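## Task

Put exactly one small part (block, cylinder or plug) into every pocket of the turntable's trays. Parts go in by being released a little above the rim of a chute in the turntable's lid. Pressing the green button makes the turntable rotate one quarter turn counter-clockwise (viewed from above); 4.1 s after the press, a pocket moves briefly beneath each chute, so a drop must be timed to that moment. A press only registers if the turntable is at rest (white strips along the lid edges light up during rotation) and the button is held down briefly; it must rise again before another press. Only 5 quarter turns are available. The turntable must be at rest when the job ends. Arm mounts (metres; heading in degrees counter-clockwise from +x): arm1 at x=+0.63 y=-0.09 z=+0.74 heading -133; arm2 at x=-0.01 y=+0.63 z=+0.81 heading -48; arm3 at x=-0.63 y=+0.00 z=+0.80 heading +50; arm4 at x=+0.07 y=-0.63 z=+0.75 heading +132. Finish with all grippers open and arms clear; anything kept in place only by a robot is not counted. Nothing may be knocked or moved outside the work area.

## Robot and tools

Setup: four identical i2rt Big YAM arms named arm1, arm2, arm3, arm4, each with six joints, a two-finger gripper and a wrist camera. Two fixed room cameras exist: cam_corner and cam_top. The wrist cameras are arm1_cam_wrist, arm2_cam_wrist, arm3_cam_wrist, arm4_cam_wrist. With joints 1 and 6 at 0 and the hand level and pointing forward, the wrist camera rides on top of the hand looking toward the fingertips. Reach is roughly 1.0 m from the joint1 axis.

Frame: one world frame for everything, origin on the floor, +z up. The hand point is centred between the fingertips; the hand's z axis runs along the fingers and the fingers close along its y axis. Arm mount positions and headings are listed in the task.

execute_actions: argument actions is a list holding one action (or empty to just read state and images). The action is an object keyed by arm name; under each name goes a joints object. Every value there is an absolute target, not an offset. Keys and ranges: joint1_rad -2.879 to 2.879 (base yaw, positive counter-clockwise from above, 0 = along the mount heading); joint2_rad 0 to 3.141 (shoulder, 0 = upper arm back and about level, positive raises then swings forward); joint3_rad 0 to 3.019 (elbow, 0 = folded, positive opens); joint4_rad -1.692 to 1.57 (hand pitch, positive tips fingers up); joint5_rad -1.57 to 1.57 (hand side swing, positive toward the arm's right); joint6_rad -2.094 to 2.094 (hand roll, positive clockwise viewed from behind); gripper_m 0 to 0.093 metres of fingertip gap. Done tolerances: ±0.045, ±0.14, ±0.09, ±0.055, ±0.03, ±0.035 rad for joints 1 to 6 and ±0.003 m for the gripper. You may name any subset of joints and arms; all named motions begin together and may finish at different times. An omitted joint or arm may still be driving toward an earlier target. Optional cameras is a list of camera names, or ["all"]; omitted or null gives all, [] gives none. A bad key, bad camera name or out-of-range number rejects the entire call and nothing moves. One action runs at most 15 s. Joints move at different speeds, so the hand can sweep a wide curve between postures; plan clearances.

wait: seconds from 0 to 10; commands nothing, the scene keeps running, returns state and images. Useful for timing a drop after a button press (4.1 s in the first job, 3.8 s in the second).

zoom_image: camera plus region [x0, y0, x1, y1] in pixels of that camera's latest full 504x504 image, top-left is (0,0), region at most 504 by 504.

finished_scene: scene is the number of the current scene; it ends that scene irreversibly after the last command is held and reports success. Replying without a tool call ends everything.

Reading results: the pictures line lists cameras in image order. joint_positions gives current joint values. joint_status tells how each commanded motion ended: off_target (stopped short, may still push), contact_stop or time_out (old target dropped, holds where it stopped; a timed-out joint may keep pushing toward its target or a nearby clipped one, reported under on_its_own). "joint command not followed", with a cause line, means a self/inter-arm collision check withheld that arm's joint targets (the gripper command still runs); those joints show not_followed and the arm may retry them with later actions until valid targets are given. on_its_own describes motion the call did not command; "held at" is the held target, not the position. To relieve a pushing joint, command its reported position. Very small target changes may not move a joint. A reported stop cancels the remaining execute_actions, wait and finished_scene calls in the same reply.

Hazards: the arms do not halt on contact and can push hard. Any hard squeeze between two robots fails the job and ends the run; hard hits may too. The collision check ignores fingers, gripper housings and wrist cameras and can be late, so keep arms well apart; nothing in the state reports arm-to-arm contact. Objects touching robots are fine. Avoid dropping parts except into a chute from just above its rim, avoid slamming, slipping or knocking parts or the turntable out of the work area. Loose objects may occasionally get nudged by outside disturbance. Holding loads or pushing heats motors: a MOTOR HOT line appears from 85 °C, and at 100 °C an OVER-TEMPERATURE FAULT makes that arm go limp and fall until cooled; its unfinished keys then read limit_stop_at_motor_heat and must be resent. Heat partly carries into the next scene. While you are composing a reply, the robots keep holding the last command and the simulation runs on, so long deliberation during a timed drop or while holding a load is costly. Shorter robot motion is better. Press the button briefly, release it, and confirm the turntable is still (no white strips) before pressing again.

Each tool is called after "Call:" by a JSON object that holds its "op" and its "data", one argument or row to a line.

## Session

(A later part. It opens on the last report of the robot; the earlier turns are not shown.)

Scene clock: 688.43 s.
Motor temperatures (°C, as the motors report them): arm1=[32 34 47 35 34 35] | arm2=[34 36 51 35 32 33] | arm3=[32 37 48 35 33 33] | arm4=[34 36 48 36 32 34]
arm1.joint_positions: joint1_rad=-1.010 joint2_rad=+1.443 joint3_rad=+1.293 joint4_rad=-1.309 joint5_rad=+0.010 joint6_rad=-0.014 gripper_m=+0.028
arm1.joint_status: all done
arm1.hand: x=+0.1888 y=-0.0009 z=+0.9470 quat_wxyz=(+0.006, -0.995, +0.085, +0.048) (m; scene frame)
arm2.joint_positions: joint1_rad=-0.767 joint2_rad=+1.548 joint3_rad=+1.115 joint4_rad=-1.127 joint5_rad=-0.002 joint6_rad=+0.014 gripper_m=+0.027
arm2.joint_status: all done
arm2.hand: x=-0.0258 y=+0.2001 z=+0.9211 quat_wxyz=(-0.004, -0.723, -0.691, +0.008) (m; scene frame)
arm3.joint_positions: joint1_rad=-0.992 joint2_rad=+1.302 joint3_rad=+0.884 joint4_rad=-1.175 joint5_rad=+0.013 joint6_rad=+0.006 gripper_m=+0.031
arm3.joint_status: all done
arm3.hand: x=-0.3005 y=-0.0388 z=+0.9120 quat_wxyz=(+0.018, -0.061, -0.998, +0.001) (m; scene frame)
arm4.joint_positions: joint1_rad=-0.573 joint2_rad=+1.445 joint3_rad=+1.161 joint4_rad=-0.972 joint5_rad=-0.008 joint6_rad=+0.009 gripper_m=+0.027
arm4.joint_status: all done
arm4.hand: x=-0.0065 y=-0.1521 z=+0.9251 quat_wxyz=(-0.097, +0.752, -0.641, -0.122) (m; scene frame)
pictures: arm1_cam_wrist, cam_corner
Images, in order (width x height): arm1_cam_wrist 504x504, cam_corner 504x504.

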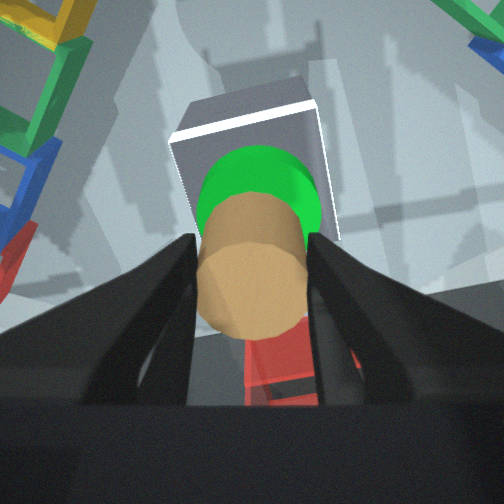

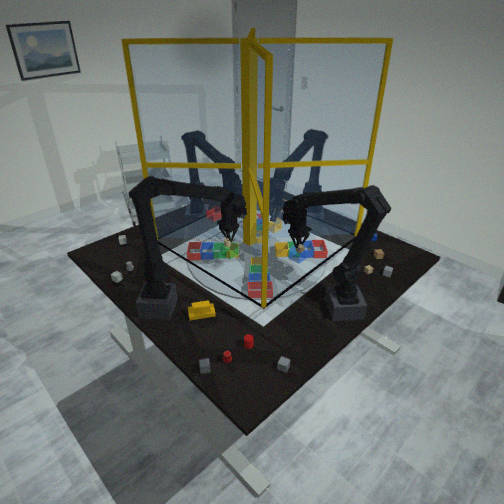

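Call:
{"op": "execute_actions", "data": {
  "actions": [
    {"arm1":{"joints":{"joint2_rad":1.525,"joint4_rad":-1.372}}}
  ],
  "cameras": ["arm1_cam_wrist","cam_corner"]
}}

Scene clock: 700.10 s.
Motor temperatures (°C, as the motors report them): arm1=[32 35 46 36 34 35] | arm2=[34 36 52 35 32 33] | arm3=[32 37 48 35 33 33] | arm4=[34 36 48 36 32 34]
arm1.joint_positions: joint1_rad=-1.010 joint2_rad=+1.460 joint3_rad=+1.303 joint4_rad=-1.344 joint5_rad=+0.009 joint6_rad=-0.014 gripper_m=+0.028
arm1.joint_status: all done
arm1.hand: x=+0.1932 y=-0.0019 z=+0.9431 quat_wxyz=(+0.003, -0.996, +0.085, +0.027) (m; scene frame)
arm2.joint_positions: joint1_rad=-0.767 joint2_rad=+1.548 joint3_rad=+1.115 joint4_rad=-1.127 joint5_rad=-0.002 joint6_rad=+0.014 gripper_m=+0.027
arm2.joint_status: not commanded
arm2.hand: x=-0.0258 y=+0.2001 z=+0.9211 quat_wxyz=(-0.004, -0.723, -0.691, +0.008) (m; scene frame)
arm3.joint_positions: joint1_rad=-0.992 joint2_rad=+1.302 joint3_rad=+0.884 joint4_rad=-1.175 joint5_rad=+0.013 joint6_rad=+0.006 gripper_m=+0.031
arm3.joint_status: not commanded
arm3.hand: x=-0.3005 y=-0.0388 z=+0.9120 quat_wxyz=(+0.018, -0.061, -0.998, +0.001) (m; scene frame)
arm4.joint_positions: joint1_rad=-0.573 joint2_rad=+1.445 joint3_rad=+1.161 joint4_rad=-0.972 joint5_rad=-0.008 joint6_rad=+0.009 gripper_m=+0.027
arm4.joint_status: not commanded
arm4.hand: x=-0.0065 y=-0.1521 z=+0.9251 quat_wxyz=(-0.097, +0.752, -0.641, -0.122) (m; scene frame)
pictures: arm1_cam_wrist, cam_corner
Images, in order (width x height): arm1_cam_wrist 504x504, cam_corner 504x504.

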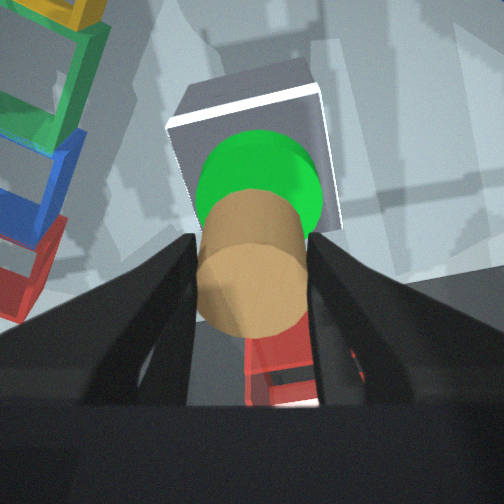

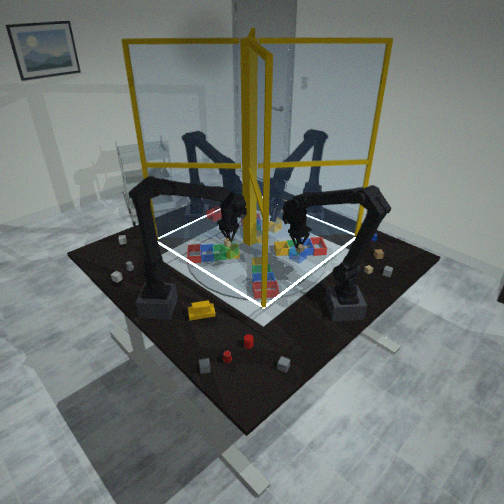

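Call:
{"op": "execute_actions", "data": {
  "actions": [
    {"arm1":{"joints":{"joint2_rad":1.198}}}
  ],
  "cameras": ["cam_top","arm2_cam_wrist"]
}}

Call:
{"op": "execute_actions", "data": {
  "actions": [
    {"arm1":{"joints":{"joint1_rad":-1.127,"joint3_rad":0.981,"joint4_rad":-1.365}}}
  ],
  "cameras": ["cam_top","arm2_cam_wrist"]
}}

Scene clock: 707.90 s.
Motor temperatures (°C, as the motors report them): arm1=[32 35 46 35 34 35] | arm2=[34 36 52 35 32 33] | arm3=[32 37 48 35 33 33] | arm4=[34 37 48 36 32 34]
arm1.joint_positions: joint1_rad=-1.010 joint2_rad=+1.185 joint3_rad=+1.301 joint4_rad=-1.357 joint5_rad=+0.009 joint6_rad=-0.014 gripper_m=+0.028
arm1.joint_status: all done
arm1.hand: x=+0.2314 y=-0.0081 z=+1.0526 quat_wxyz=(+0.016, -0.984, +0.085, +0.156) (m; scene frame)
arm2.joint_positions: joint1_rad=-0.767 joint2_rad=+1.548 joint3_rad=+1.115 joint4_rad=-1.127 joint5_rad=-0.002 joint6_rad=+0.014 gripper_m=+0.027
arm2.joint_status: not commanded
arm2.hand: x=-0.0258 y=+0.2001 z=+0.9211 quat_wxyz=(-0.004, -0.723, -0.691, +0.008) (m; scene frame)
arm3.joint_positions: joint1_rad=-0.992 joint2_rad=+1.302 joint3_rad=+0.884 joint4_rad=-1.175 joint5_rad=+0.013 joint6_rad=+0.006 gripper_m=+0.031
arm3.joint_status: not commanded
arm3.hand: x=-0.3005 y=-0.0388 z=+0.9120 quat_wxyz=(+0.018, -0.061, -0.998, +0.001) (m; scene frame)
arm4.joint_positions: joint1_rad=-0.573 joint2_rad=+1.445 joint3_rad=+1.161 joint4_rad=-0.972 joint5_rad=-0.008 joint6_rad=+0.009 gripper_m=+0.027
arm4.joint_status: not commanded
arm4.hand: x=-0.0065 y=-0.1521 z=+0.9251 quat_wxyz=(-0.097, +0.752, -0.641, -0.122) (m; scene frame)
pictures: arm2_cam_wrist, cam_top
Images, in order (width x height): arm2_cam_wrist 504x504, cam_top 504x504.

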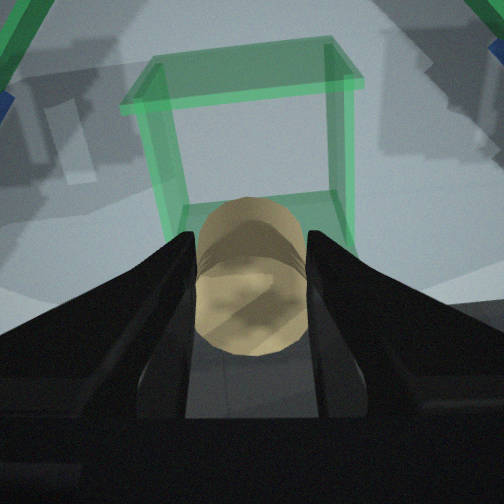

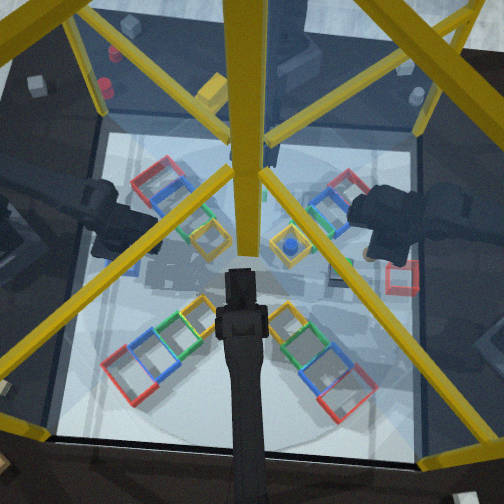

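Scene clock: 708.87 s.
Motor temperatures (°C, as the motors report them): arm1=[32 35 46 35 34 35] | arm2=[34 36 52 35 32 33] | arm3=[32 37 48 35 33 33] | arm4=[34 37 48 36 32 34]
arm1.joint_positions: joint1_rad=-1.132 joint2_rad=+1.188 joint3_rad=+0.985 joint4_rad=-1.357 joint5_rad=+0.010 joint6_rad=-0.014 gripper_m=+0.028
arm1.joint_status: all done
arm1.hand: x=+0.3228 y=+0.0137 z=+0.9195 quat_wxyz=(+0.002, -0.989, +0.145, -0.003) (m; scene frame)
arm2.joint_positions: joint1_rad=-0.767 joint2_rad=+1.548 joint3_rad=+1.115 joint4_rad=-1.127 joint5_rad=-0.002 joint6_rad=+0.014 gripper_m=+0.027
arm2.joint_status: not commanded
arm2.hand: x=-0.0258 y=+0.2001 z=+0.9211 quat_wxyz=(-0.004, -0.723, -0.691, +0.008) (m; scene frame)
arm3.joint_positions: joint1_rad=-0.992 joint2_rad=+1.302 joint3_rad=+0.884 joint4_rad=-1.175 joint5_rad=+0.013 joint6_rad=+0.006 gripper_m=+0.031
arm3.joint_status: not commanded
arm3.hand: x=-0.3005 y=-0.0388 z=+0.9120 quat_wxyz=(+0.018, -0.061, -0.998, +0.001) (m; scene frame)
arm4.joint_positions: joint1_rad=-0.573 joint2_rad=+1.445 joint3_rad=+1.161 joint4_rad=-0.972 joint5_rad=-0.008 joint6_rad=+0.009 gripper_m=+0.027
arm4.joint_status: not commanded
arm4.hand: x=-0.0065 y=-0.1521 z=+0.9251 quat_wxyz=(-0.097, +0.752, -0.641, -0.122) (m; scene frame)
pictures: arm2_cam_wrist, cam_top
Images, in order (width x height): arm2_cam_wrist 504x504, cam_top 504x504.

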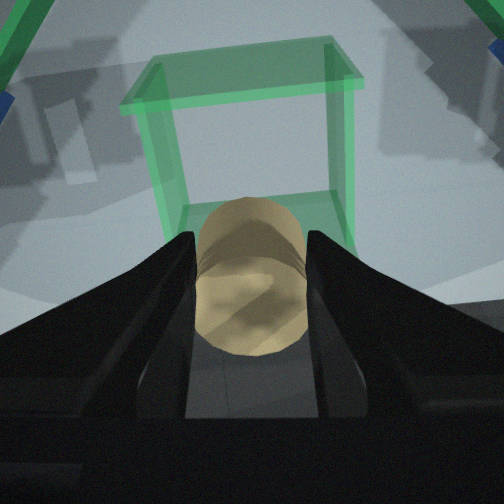

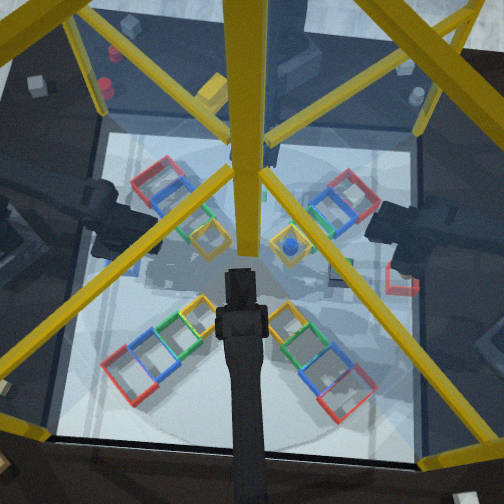

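Call:
{"op": "execute_actions", "data": {
  "actions": [],
  "cameras": ["arm1_cam_wrist","cam_corner","cam_top"]
}}

Call:
{"op": "zoom_image", "data": {
  "camera": "cam_corner",
  "region": [170, 170, 330, 300]
}}

Scene clock: 793.13 s.
Motor temperatures (°C, as the motors report them): arm1=[32 35 45 35 34 35] | arm2=[34 37 53 35 32 33] | arm3=[32 37 49 35 33 32] | arm4=[34 37 48 36 32 34]
arm1.joint_positions: joint1_rad=-1.132 joint2_rad=+1.188 joint3_rad=+0.985 joint4_rad=-1.357 joint5_rad=+0.010 joint6_rad=-0.014 gripper_m=+0.028
arm1.joint_status: all done
arm1.hand: x=+0.3228 y=+0.0137 z=+0.9195 quat_wxyz=(+0.002, -0.989, +0.145, -0.003) (m; scene frame)
arm2.joint_positions: joint1_rad=-0.767 joint2_rad=+1.548 joint3_rad=+1.115 joint4_rad=-1.127 joint5_rad=-0.002 joint6_rad=+0.014 gripper_m=+0.027
arm2.joint_status: not commanded
arm2.hand: x=-0.0258 y=+0.2001 z=+0.9211 quat_wxyz=(-0.004, -0.723, -0.691, +0.008) (m; scene frame)
arm3.joint_positions: joint1_rad=-0.992 joint2_rad=+1.302 joint3_rad=+0.884 joint4_rad=-1.175 joint5_rad=+0.013 joint6_rad=+0.006 gripper_m=+0.031
arm3.joint_status: not commanded
arm3.hand: x=-0.3005 y=-0.0388 z=+0.9120 quat_wxyz=(+0.018, -0.061, -0.998, +0.001) (m; scene frame)
arm4.joint_positions: joint1_rad=-0.573 joint2_rad=+1.445 joint3_rad=+1.161 joint4_rad=-0.972 joint5_rad=-0.008 joint6_rad=+0.009 gripper_m=+0.027
arm4.joint_status: not commanded
arm4.hand: x=-0.0065 y=-0.1521 z=+0.9251 quat_wxyz=(-0.097, +0.752, -0.641, -0.122) (m; scene frame)
pictures: arm1_cam_wrist, cam_corner, cam_top
Images, in order (width x height): arm1_cam_wrist 504x504, cam_corner 504x504, cam_top 504x504.

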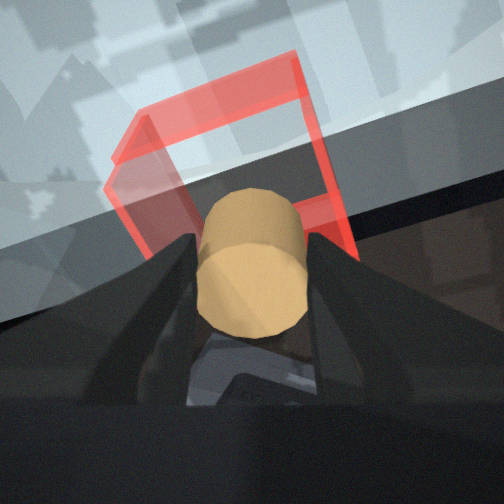

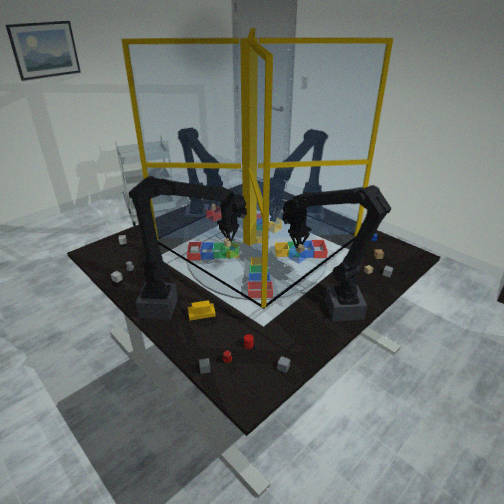

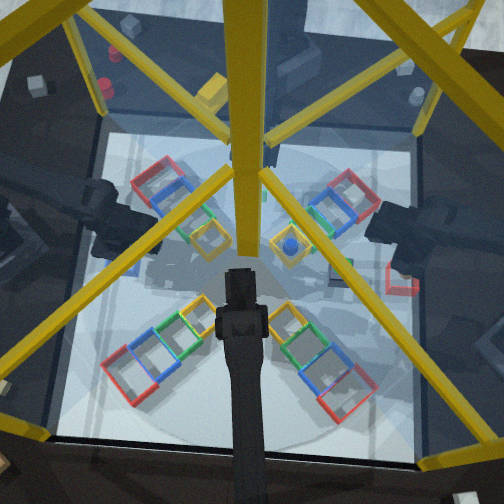

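Region (170, 170, 330, 300) of cam_corner's 504x504 image, scaled by 3.150, with more detail than that image has; it fills the top 410 rows of this view, and the rest is white.

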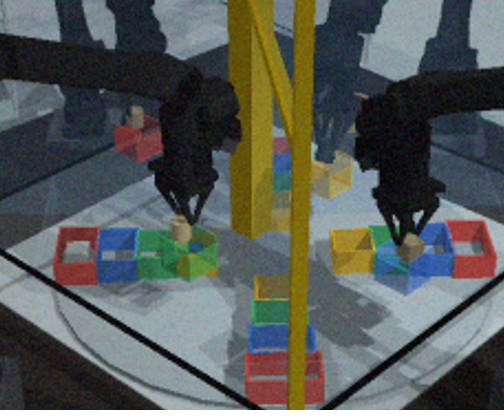

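Call:
{"op": "execute_actions", "data": {
  "actions": [
    {"arm1":{"joints":{"joint2_rad":1.10}}}
  ],
  "cameras": []
}}

Call:
{"op": "execute_actions", "data": {
  "actions": [
    {"arm1":{"joints":{"joint2_rad":1.17}}}
  ],
  "cameras": []
}}

Call:
{"op": "execute_actions", "data": {
  "actions": [],
  "cameras": ["cam_corner"]
}}

Scene clock: 869.57 s.
Motor temperatures (°C, as the motors report them): arm1=[32 35 45 35 34 35] | arm2=[34 37 54 35 32 33] | arm3=[32 37 50 35 33 32] | arm4=[34 37 48 36 32 34]
arm1.joint_positions: joint1_rad=-1.132 joint2_rad=+1.092 joint3_rad=+0.985 joint4_rad=-1.357 joint5_rad=+0.010 joint6_rad=-0.014 gripper_m=+0.028
arm1.joint_status: all done
arm1.hand: x=+0.3286 y=+0.0120 z=+0.9481 quat_wxyz=(+0.009, -0.988, +0.145, +0.045) (m; scene frame)
arm2.joint_positions: joint1_rad=-0.767 joint2_rad=+1.548 joint3_rad=+1.115 joint4_rad=-1.127 joint5_rad=-0.002 joint6_rad=+0.014 gripper_m=+0.027
arm2.joint_status: not commanded
arm2.hand: x=-0.0258 y=+0.2001 z=+0.9211 quat_wxyz=(-0.004, -0.723, -0.691, +0.008) (m; scene frame)
arm3.joint_positions: joint1_rad=-0.992 joint2_rad=+1.302 joint3_rad=+0.884 joint4_rad=-1.175 joint5_rad=+0.013 joint6_rad=+0.006 gripper_m=+0.031
arm3.joint_status: not commanded
arm3.hand: x=-0.3005 y=-0.0388 z=+0.9120 quat_wxyz=(+0.018, -0.061, -0.998, +0.001) (m; scene frame)
arm4.joint_positions: joint1_rad=-0.573 joint2_rad=+1.445 joint3_rad=+1.161 joint4_rad=-0.972 joint5_rad=-0.008 joint6_rad=+0.009 gripper_m=+0.027
arm4.joint_status: not commanded
arm4.hand: x=-0.0065 y=-0.1521 z=+0.9251 quat_wxyz=(-0.097, +0.752, -0.641, -0.122) (m; scene frame)
pictures: none
No camera images: the call's "cameras" was empty. Leave "cameras" out to get every camera's image.

Scene clock: 870.30 s.
Motor temperatures (°C, as the motors report them): arm1=[32 35 45 35 34 35] | arm2=[34 37 54 35 32 33] | arm3=[32 37 50 35 33 32] | arm4=[34 37 48 36 32 34]
arm1.joint_positions: joint1_rad=-1.132 joint2_rad=+1.165 joint3_rad=+0.985 joint4_rad=-1.357 joint5_rad=+0.010 joint6_rad=-0.014 gripper_m=+0.028
arm1.joint_status: all done
arm1.hand: x=+0.3239 y=+0.0134 z=+0.9264 quat_wxyz=(+0.003, -0.989, +0.145, +0.008) (m; scene frame)
arm2.joint_positions: joint1_rad=-0.767 joint2_rad=+1.548 joint3_rad=+1.115 joint4_rad=-1.127 joint5_rad=-0.002 joint6_rad=+0.014 gripper_m=+0.027
arm2.joint_status: not commanded
arm2.hand: x=-0.0258 y=+0.2001 z=+0.9211 quat_wxyz=(-0.004, -0.723, -0.691, +0.008) (m; scene frame)
arm3.joint_positions: joint1_rad=-0.992 joint2_rad=+1.302 joint3_rad=+0.884 joint4_rad=-1.175 joint5_rad=+0.013 joint6_rad=+0.006 gripper_m=+0.031
arm3.joint_status: not commanded
arm3.hand: x=-0.3005 y=-0.0388 z=+0.9120 quat_wxyz=(+0.018, -0.061, -0.998, +0.001) (m; scene frame)
arm4.joint_positions: joint1_rad=-0.573 joint2_rad=+1.445 joint3_rad=+1.161 joint4_rad=-0.972 joint5_rad=-0.008 joint6_rad=+0.009 gripper_m=+0.027
arm4.joint_status: not commanded
arm4.hand: x=-0.0065 y=-0.1521 z=+0.9251 quat_wxyz=(-0.097, +0.752, -0.641, -0.122) (m; scene frame)
pictures: none
No camera images: the call's "cameras" was empty. Leave "cameras" out to get every camera's image.

Scene clock: 870.30 s.
Motor temperatures (°C, as the motors report them): arm1=[32 35 45 35 34 35] | arm2=[34 37 54 35 32 33] | arm3=[32 37 50 35 33 32] | arm4=[34 37 48 36 32 34]
arm1.joint_positions: joint1_rad=-1.132 joint2_rad=+1.165 joint3_rad=+0.985 joint4_rad=-1.357 joint5_rad=+0.010 joint6_rad=-0.014 gripper_m=+0.028
arm1.joint_status: all done
arm1.hand: x=+0.3239 y=+0.0134 z=+0.9264 quat_wxyz=(+0.003, -0.989, +0.145, +0.008) (m; scene frame)
arm2.joint_positions: joint1_rad=-0.767 joint2_rad=+1.548 joint3_rad=+1.115 joint4_rad=-1.127 joint5_rad=-0.002 joint6_rad=+0.014 gripper_m=+0.027
arm2.joint_status: not commanded
arm2.hand: x=-0.0258 y=+0.2001 z=+0.9211 quat_wxyz=(-0.004, -0.723, -0.691, +0.008) (m; scene frame)
arm3.joint_positions: joint1_rad=-0.992 joint2_rad=+1.302 joint3_rad=+0.884 joint4_rad=-1.175 joint5_rad=+0.013 joint6_rad=+0.006 gripper_m=+0.031
arm3.joint_status: not commanded
arm3.hand: x=-0.3005 y=-0.0388 z=+0.9120 quat_wxyz=(+0.018, -0.061, -0.998, +0.001) (m; scene frame)
arm4.joint_positions: joint1_rad=-0.573 joint2_rad=+1.445 joint3_rad=+1.161 joint4_rad=-0.972 joint5_rad=-0.008 joint6_rad=+0.009 gripper_m=+0.027
arm4.joint_status: not commanded
arm4.hand: x=-0.0065 y=-0.1521 z=+0.9251 quat_wxyz=(-0.097, +0.752, -0.641, -0.122) (m; scene frame)
pictures: cam_corner
Images, in order (width x height): cam_corner 504x504.

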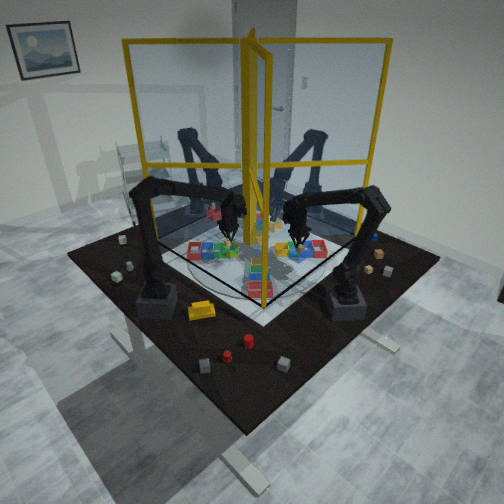

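Call:
{"op": "execute_actions", "data": {
  "actions": [
    {"arm1":{"joints":{"joint1_rad":-1.005,"joint3_rad":1.42,"joint4_rad":-1.33}}}
  ],
  "cameras": []
}}

Call:
{"op": "execute_actions", "data": {
  "actions": [
    {"arm1":{"joints":{"joint2_rad":1.46}}}
  ],
  "cameras": ["arm1_cam_wrist"]
}}

Call:
{"op": "execute_actions", "data": {
  "actions": [
    {"arm1":{"joints":{"joint2_rad":1.198}}}
  ],
  "cameras": ["arm1_cam_wrist"]
}}

Scene clock: 934.03 s.
Motor temperatures (°C, as the motors report them): arm1=[32 35 46 35 34 35] | arm2=[34 37 54 35 32 33] | arm3=[32 37 50 35 33 32] | arm4=[34 38 48 36 32 34]
arm1.joint_positions: joint1_rad=-1.002 joint2_rad=+1.164 joint3_rad=+1.383 joint4_rad=-1.342 joint5_rad=+0.010 joint6_rad=-0.014 gripper_m=+0.028
arm1.joint_status: all done
arm1.hand: x=+0.2179 y=-0.0084 z=+1.1004 quat_wxyz=(+0.021, -0.973, +0.081, +0.213) (m; scene frame)
arm2.joint_positions: joint1_rad=-0.767 joint2_rad=+1.548 joint3_rad=+1.115 joint4_rad=-1.127 joint5_rad=-0.002 joint6_rad=+0.014 gripper_m=+0.027
arm2.joint_status: not commanded
arm2.hand: x=-0.0258 y=+0.2001 z=+0.9211 quat_wxyz=(-0.004, -0.723, -0.691, +0.008) (m; scene frame)
arm3.joint_positions: joint1_rad=-0.992 joint2_rad=+1.302 joint3_rad=+0.884 joint4_rad=-1.175 joint5_rad=+0.013 joint6_rad=+0.006 gripper_m=+0.031
arm3.joint_status: not commanded
arm3.hand: x=-0.3005 y=-0.0388 z=+0.9120 quat_wxyz=(+0.018, -0.061, -0.998, +0.001) (m; scene frame)
arm4.joint_positions: joint1_rad=-0.573 joint2_rad=+1.445 joint3_rad=+1.161 joint4_rad=-0.972 joint5_rad=-0.008 joint6_rad=+0.009 gripper_m=+0.027
arm4.joint_status: not commanded
arm4.hand: x=-0.0065 y=-0.1521 z=+0.9251 quat_wxyz=(-0.097, +0.752, -0.641, -0.122) (m; scene frame)
pictures: none
No camera images: the call's "cameras" was empty. Leave "cameras" out to get every camera's image.

Scene clock: 935.30 s.
Motor temperatures (°C, as the motors report them): arm1=[32 35 46 35 34 35] | arm2=[34 37 54 35 32 33] | arm3=[32 37 50 35 33 32] | arm4=[34 38 48 36 32 34]
arm1.joint_positions: joint1_rad=-1.002 joint2_rad=+1.468 joint3_rad=+1.389 joint4_rad=-1.341 joint5_rad=+0.010 joint6_rad=-0.014 gripper_m=+0.028
arm1.joint_status: all done
arm1.hand: x=+0.1662 y=-0.0002 z=+0.9739 quat_wxyz=(+0.007, -0.994, +0.081, +0.067) (m; scene frame)
arm2.joint_positions: joint1_rad=-0.767 joint2_rad=+1.548 joint3_rad=+1.115 joint4_rad=-1.127 joint5_rad=-0.002 joint6_rad=+0.014 gripper_m=+0.027
arm2.joint_status: not commanded
arm2.hand: x=-0.0258 y=+0.2001 z=+0.9211 quat_wxyz=(-0.004, -0.723, -0.691, +0.008) (m; scene frame)
arm3.joint_positions: joint1_rad=-0.992 joint2_rad=+1.302 joint3_rad=+0.884 joint4_rad=-1.175 joint5_rad=+0.013 joint6_rad=+0.006 gripper_m=+0.031
arm3.joint_status: not commanded
arm3.hand: x=-0.3005 y=-0.0388 z=+0.9120 quat_wxyz=(+0.018, -0.061, -0.998, +0.001) (m; scene frame)
arm4.joint_positions: joint1_rad=-0.573 joint2_rad=+1.445 joint3_rad=+1.161 joint4_rad=-0.972 joint5_rad=-0.008 joint6_rad=+0.009 gripper_m=+0.027
arm4.joint_status: not commanded
arm4.hand: x=-0.0065 y=-0.1521 z=+0.9251 quat_wxyz=(-0.097, +0.752, -0.641, -0.122) (m; scene frame)
pictures: arm1_cam_wrist
Images, in order (width x height): arm1_cam_wrist 504x504.

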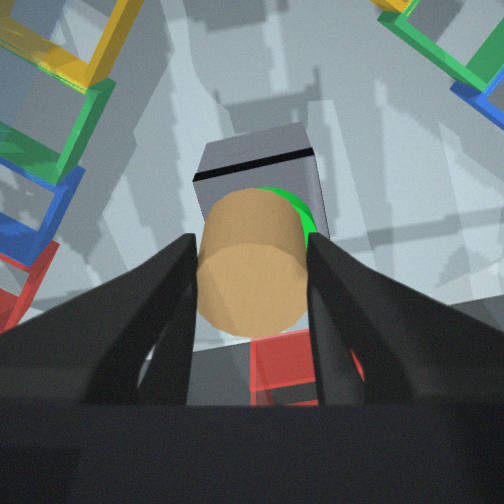

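Scene clock: 936.60 s.
Motor temperatures (°C, as the motors report them): arm1=[32 35 46 35 34 35] | arm2=[34 37 54 35 32 33] | arm3=[32 37 50 35 33 32] | arm4=[34 38 48 36 32 34]
arm1.joint_positions: joint1_rad=-1.002 joint2_rad=+1.187 joint3_rad=+1.392 joint4_rad=-1.341 joint5_rad=+0.010 joint6_rad=-0.014 gripper_m=+0.028
arm1.joint_status: all done
arm1.hand: x=+0.2115 y=-0.0072 z=+1.0958 quat_wxyz=(+0.021, -0.975, +0.081, +0.207) (m; scene frame)
arm2.joint_positions: joint1_rad=-0.767 joint2_rad=+1.548 joint3_rad=+1.115 joint4_rad=-1.127 joint5_rad=-0.002 joint6_rad=+0.014 gripper_m=+0.027
arm2.joint_status: not commanded
arm2.hand: x=-0.0258 y=+0.2001 z=+0.9211 quat_wxyz=(-0.004, -0.723, -0.691, +0.008) (m; scene frame)
arm3.joint_positions: joint1_rad=-0.992 joint2_rad=+1.302 joint3_rad=+0.884 joint4_rad=-1.175 joint5_rad=+0.013 joint6_rad=+0.006 gripper_m=+0.031
arm3.joint_status: not commanded
arm3.hand: x=-0.3005 y=-0.0388 z=+0.9120 quat_wxyz=(+0.018, -0.061, -0.998, +0.001) (m; scene frame)
arm4.joint_positions: joint1_rad=-0.573 joint2_rad=+1.445 joint3_rad=+1.161 joint4_rad=-0.972 joint5_rad=-0.008 joint6_rad=+0.009 gripper_m=+0.027
arm4.joint_status: not commanded
arm4.hand: x=-0.0065 y=-0.1521 z=+0.9251 quat_wxyz=(-0.097, +0.752, -0.641, -0.122) (m; scene frame)
pictures: arm1_cam_wrist
Images, in order (width x height): arm1_cam_wrist 504x504.

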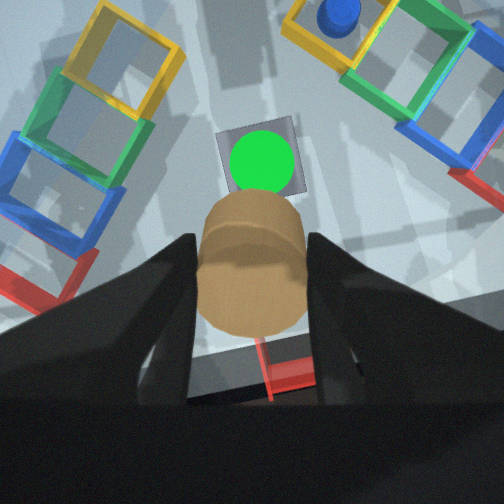

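Call:
{"op": "execute_actions", "data": {
  "actions": [
    {"arm1":{"joints":{"joint3_rad":1.298,"joint4_rad":-1.295}}}
  ],
  "cameras": []
}}

Call:
{"op": "execute_actions", "data": {
  "actions": [
    {"arm1":{"joints":{"joint2_rad":1.42}}}
  ],
  "cameras": ["arm1_cam_wrist","cam_corner"]
}}

Scene clock: 980.43 s.
Motor temperatures (°C, as the motors report them): arm1=[32 35 49 36 34 35] | arm2=[34 37 55 35 32 33] | arm3=[32 37 50 35 33 32] | arm4=[34 38 48 36 32 34]
arm1.joint_positions: joint1_rad=-1.002 joint2_rad=+1.189 joint3_rad=+1.301 joint4_rad=-1.312 joint5_rad=+0.010 joint6_rad=-0.014 gripper_m=+0.028
arm1.joint_status: all done
arm1.hand: x=+0.2199 y=-0.0091 z=+1.0547 quat_wxyz=(+0.018, -0.981, +0.081, +0.176) (m; scene frame)
arm2.joint_positions: joint1_rad=-0.767 joint2_rad=+1.548 joint3_rad=+1.115 joint4_rad=-1.127 joint5_rad=-0.002 joint6_rad=+0.014 gripper_m=+0.027
arm2.joint_status: not commanded
arm2.hand: x=-0.0258 y=+0.2001 z=+0.9211 quat_wxyz=(-0.004, -0.723, -0.691, +0.008) (m; scene frame)
arm3.joint_positions: joint1_rad=-0.992 joint2_rad=+1.302 joint3_rad=+0.884 joint4_rad=-1.175 joint5_rad=+0.013 joint6_rad=+0.006 gripper_m=+0.031
arm3.joint_status: not commanded
arm3.hand: x=-0.3005 y=-0.0388 z=+0.9120 quat_wxyz=(+0.018, -0.061, -0.998, +0.001) (m; scene frame)
arm4.joint_positions: joint1_rad=-0.573 joint2_rad=+1.445 joint3_rad=+1.161 joint4_rad=-0.972 joint5_rad=-0.008 joint6_rad=+0.009 gripper_m=+0.027
arm4.joint_status: not commanded
arm4.hand: x=-0.0065 y=-0.1521 z=+0.9251 quat_wxyz=(-0.097, +0.752, -0.641, -0.122) (m; scene frame)
pictures: none
No camera images: the call's "cameras" was empty. Leave "cameras" out to get every camera's image.

Scene clock: 981.53 s.
Motor temperatures (°C, as the motors report them): arm1=[32 35 49 36 34 35] | arm2=[34 37 55 35 32 33] | arm3=[32 37 50 35 33 32] | arm4=[34 38 48 36 32 34]
arm1.joint_positions: joint1_rad=-1.002 joint2_rad=+1.430 joint3_rad=+1.298 joint4_rad=-1.310 joint5_rad=+0.010 joint6_rad=-0.014 gripper_m=+0.028
arm1.joint_status: all done
arm1.hand: x=+0.1882 y=-0.0042 z=+0.9545 quat_wxyz=(+0.006, -0.995, +0.081, +0.056) (m; scene frame)
arm2.joint_positions: joint1_rad=-0.767 joint2_rad=+1.548 joint3_rad=+1.115 joint4_rad=-1.127 joint5_rad=-0.002 joint6_rad=+0.014 gripper_m=+0.027
arm2.joint_status: not commanded
arm2.hand: x=-0.0258 y=+0.2001 z=+0.9211 quat_wxyz=(-0.004, -0.723, -0.691, +0.008) (m; scene frame)
arm3.joint_positions: joint1_rad=-0.992 joint2_rad=+1.302 joint3_rad=+0.884 joint4_rad=-1.175 joint5_rad=+0.013 joint6_rad=+0.006 gripper_m=+0.031
arm3.joint_status: not commanded
arm3.hand: x=-0.3005 y=-0.0388 z=+0.9120 quat_wxyz=(+0.018, -0.061, -0.998, +0.001) (m; scene frame)
arm4.joint_positions: joint1_rad=-0.573 joint2_rad=+1.445 joint3_rad=+1.161 joint4_rad=-0.972 joint5_rad=-0.008 joint6_rad=+0.009 gripper_m=+0.027
arm4.joint_status: not commanded
arm4.hand: x=-0.0065 y=-0.1521 z=+0.9251 quat_wxyz=(-0.097, +0.752, -0.641, -0.122) (m; scene frame)
pictures: arm1_cam_wrist, cam_corner
Images, in order (width x height): arm1_cam_wrist 504x504, cam_corner 504x504.

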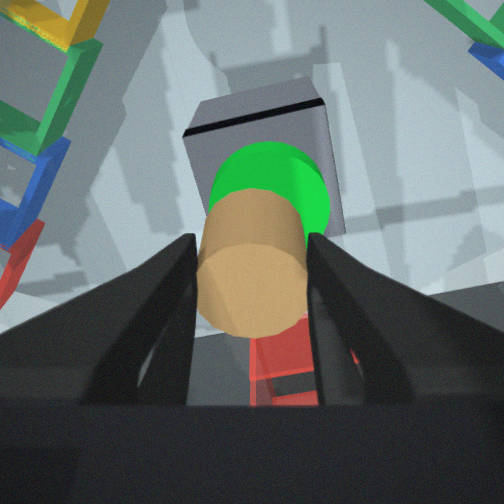

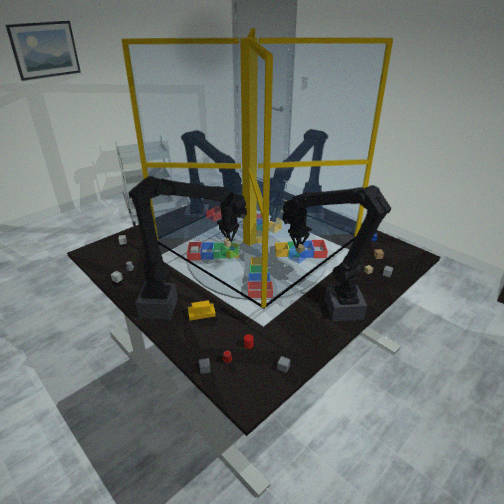

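Call:
{"op": "execute_actions", "data": {
  "actions": [
    {"arm2":{"joints":{"joint2_rad":1.485}},"arm3":{"joints":{"joint2_rad":1.19}},"arm4":{"joints":{"joint2_rad":1.40}}}
  ],
  "cameras": ["arm2_cam_wrist","arm3_cam_wrist","arm4_cam_wrist","cam_corner"]
}}

Scene clock: 1033.77 s.
Motor temperatures (°C, as the motors report them): arm1=[32 36 47 36 34 35] | arm2=[34 38 55 35 32 33] | arm3=[32 37 51 35 33 32] | arm4=[34 38 48 36 32 34]
arm1.joint_positions: joint1_rad=-1.002 joint2_rad=+1.430 joint3_rad=+1.298 joint4_rad=-1.310 joint5_rad=+0.010 joint6_rad=-0.014 gripper_m=+0.028
arm1.joint_status: not commanded
arm1.hand: x=+0.1882 y=-0.0042 z=+0.9545 quat_wxyz=(+0.006, -0.995, +0.081, +0.056) (m; scene frame)
arm2.joint_positions: joint1_rad=-0.767 joint2_rad=+1.475 joint3_rad=+1.115 joint4_rad=-1.127 joint5_rad=-0.002 joint6_rad=+0.014 gripper_m=+0.027
arm2.joint_status: all done
arm2.hand: x=-0.0256 y=+0.1995 z=+0.9509 quat_wxyz=(-0.029, -0.722, -0.691, +0.033) (m; scene frame)
arm3.joint_positions: joint1_rad=-0.992 joint2_rad=+1.186 joint3_rad=+0.884 joint4_rad=-1.180 joint5_rad=+0.013 joint6_rad=+0.006 gripper_m=+0.031
arm3.joint_status: all done
arm3.hand: x=-0.3014 y=-0.0390 z=+0.9477 quat_wxyz=(-0.038, -0.061, -0.997, +0.004) (m; scene frame)
arm4.joint_positions: joint1_rad=-0.573 joint2_rad=+1.418 joint3_rad=+1.161 joint4_rad=-0.972 joint5_rad=-0.008 joint6_rad=+0.009 gripper_m=+0.027
arm4.joint_status: all done
arm4.hand: x=-0.0063 y=-0.1534 z=+0.9372 quat_wxyz=(-0.105, +0.750, -0.639, -0.132) (m; scene frame)
pictures: arm2_cam_wrist, arm3_cam_wrist, arm4_cam_wrist, cam_corner
Images, in order (width x height): arm2_cam_wrist 504x504, arm3_cam_wrist 504x504, arm4_cam_wrist 504x504, cam_corner 504x504.

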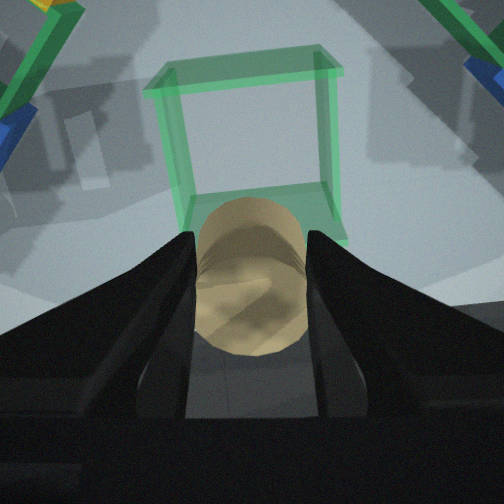

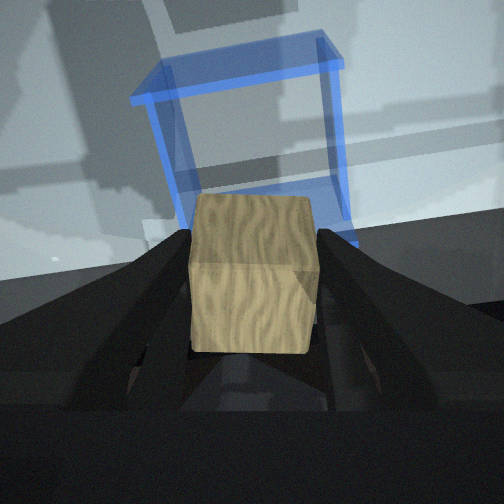

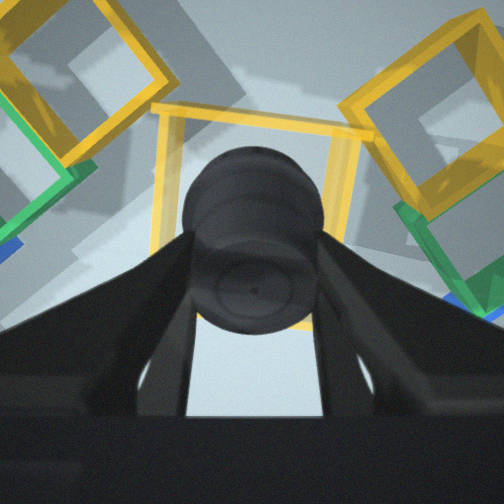

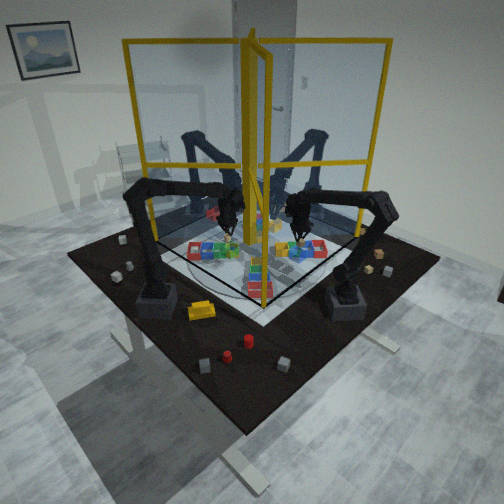

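Call:
{"op": "execute_actions", "data": {
  "actions": []
}}

Scene clock: 1067.90 s.
Motor temperatures (°C, as the motors report them): arm1=[32 36 47 36 34 35] | arm2=[34 37 56 35 32 33] | arm3=[32 37 51 35 33 32] | arm4=[34 38 48 36 32 34]
arm1.joint_positions: joint1_rad=-1.002 joint2_rad=+1.430 joint3_rad=+1.298 joint4_rad=-1.310 joint5_rad=+0.010 joint6_rad=-0.014 gripper_m=+0.028
arm1.joint_status: not commanded
arm1.hand: x=+0.1882 y=-0.0042 z=+0.9545 quat_wxyz=(+0.006, -0.995, +0.081, +0.056) (m; scene frame)
arm2.joint_positions: joint1_rad=-0.767 joint2_rad=+1.475 joint3_rad=+1.115 joint4_rad=-1.127 joint5_rad=-0.002 joint6_rad=+0.014 gripper_m=+0.027
arm2.joint_status: all done
arm2.hand: x=-0.0256 y=+0.1995 z=+0.9509 quat_wxyz=(-0.029, -0.722, -0.691, +0.033) (m; scene frame)
arm3.joint_positions: joint1_rad=-0.992 joint2_rad=+1.186 joint3_rad=+0.884 joint4_rad=-1.180 joint5_rad=+0.013 joint6_rad=+0.006 gripper_m=+0.031
arm3.joint_status: all done
arm3.hand: x=-0.3014 y=-0.0390 z=+0.9477 quat_wxyz=(-0.038, -0.061, -0.997, +0.004) (m; scene frame)
arm4.joint_positions: joint1_rad=-0.573 joint2_rad=+1.418 joint3_rad=+1.161 joint4_rad=-0.972 joint5_rad=-0.008 joint6_rad=+0.009 gripper_m=+0.027
arm4.joint_status: all done
arm4.hand: x=-0.0063 y=-0.1534 z=+0.9372 quat_wxyz=(-0.105, +0.750, -0.639, -0.132) (m; scene frame)
pictures: arm1_cam_wrist, arm2_cam_wrist, arm3_cam_wrist, arm4_cam_wrist, cam_corner, cam_top
Images, in order (width x height): arm1_cam_wrist 504x504, arm2_cam_wrist 504x504, arm3_cam_wrist 504x504, arm4_cam_wrist 504x504, cam_corner 504x504, cam_top 504x504.

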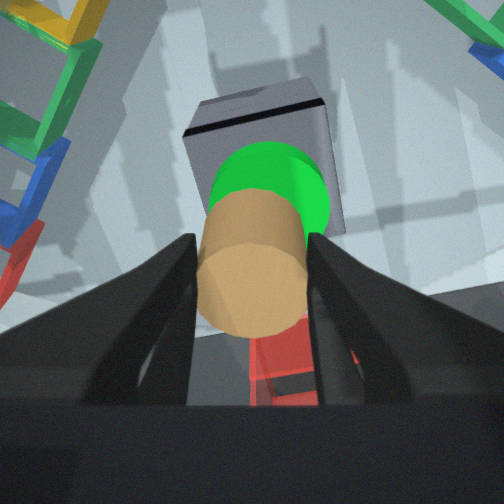

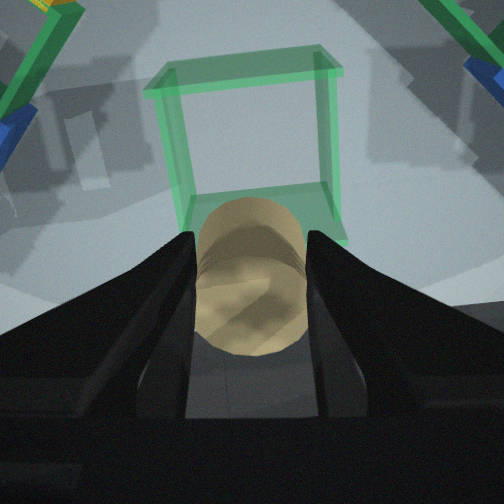

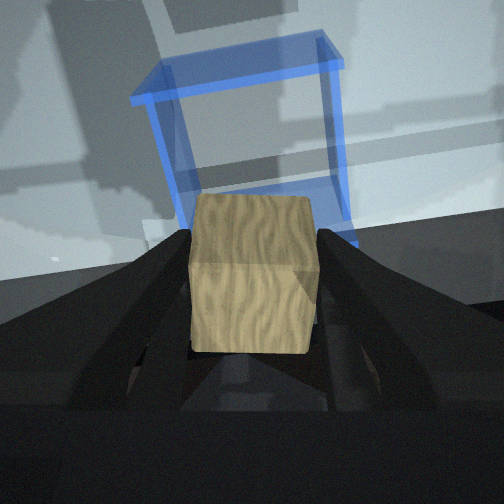

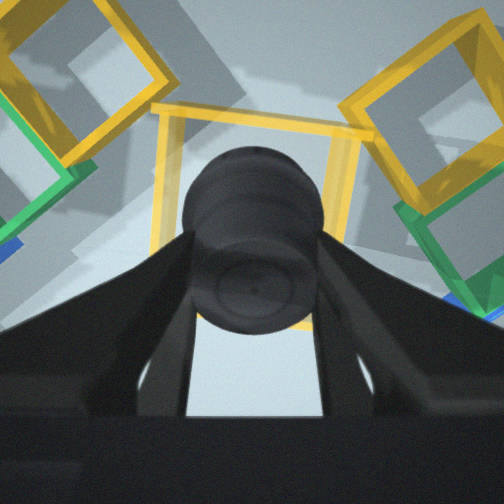

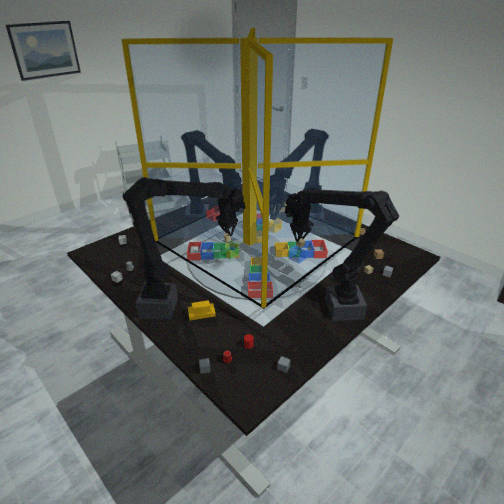

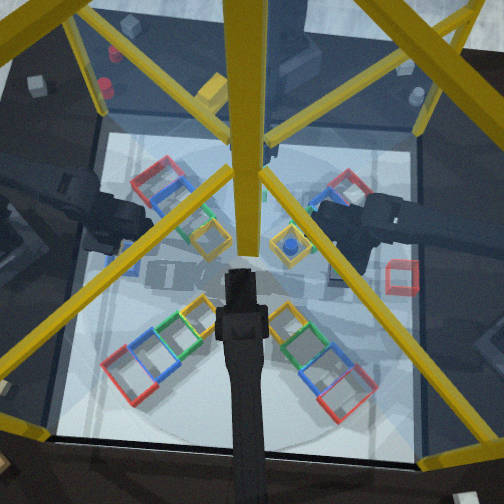

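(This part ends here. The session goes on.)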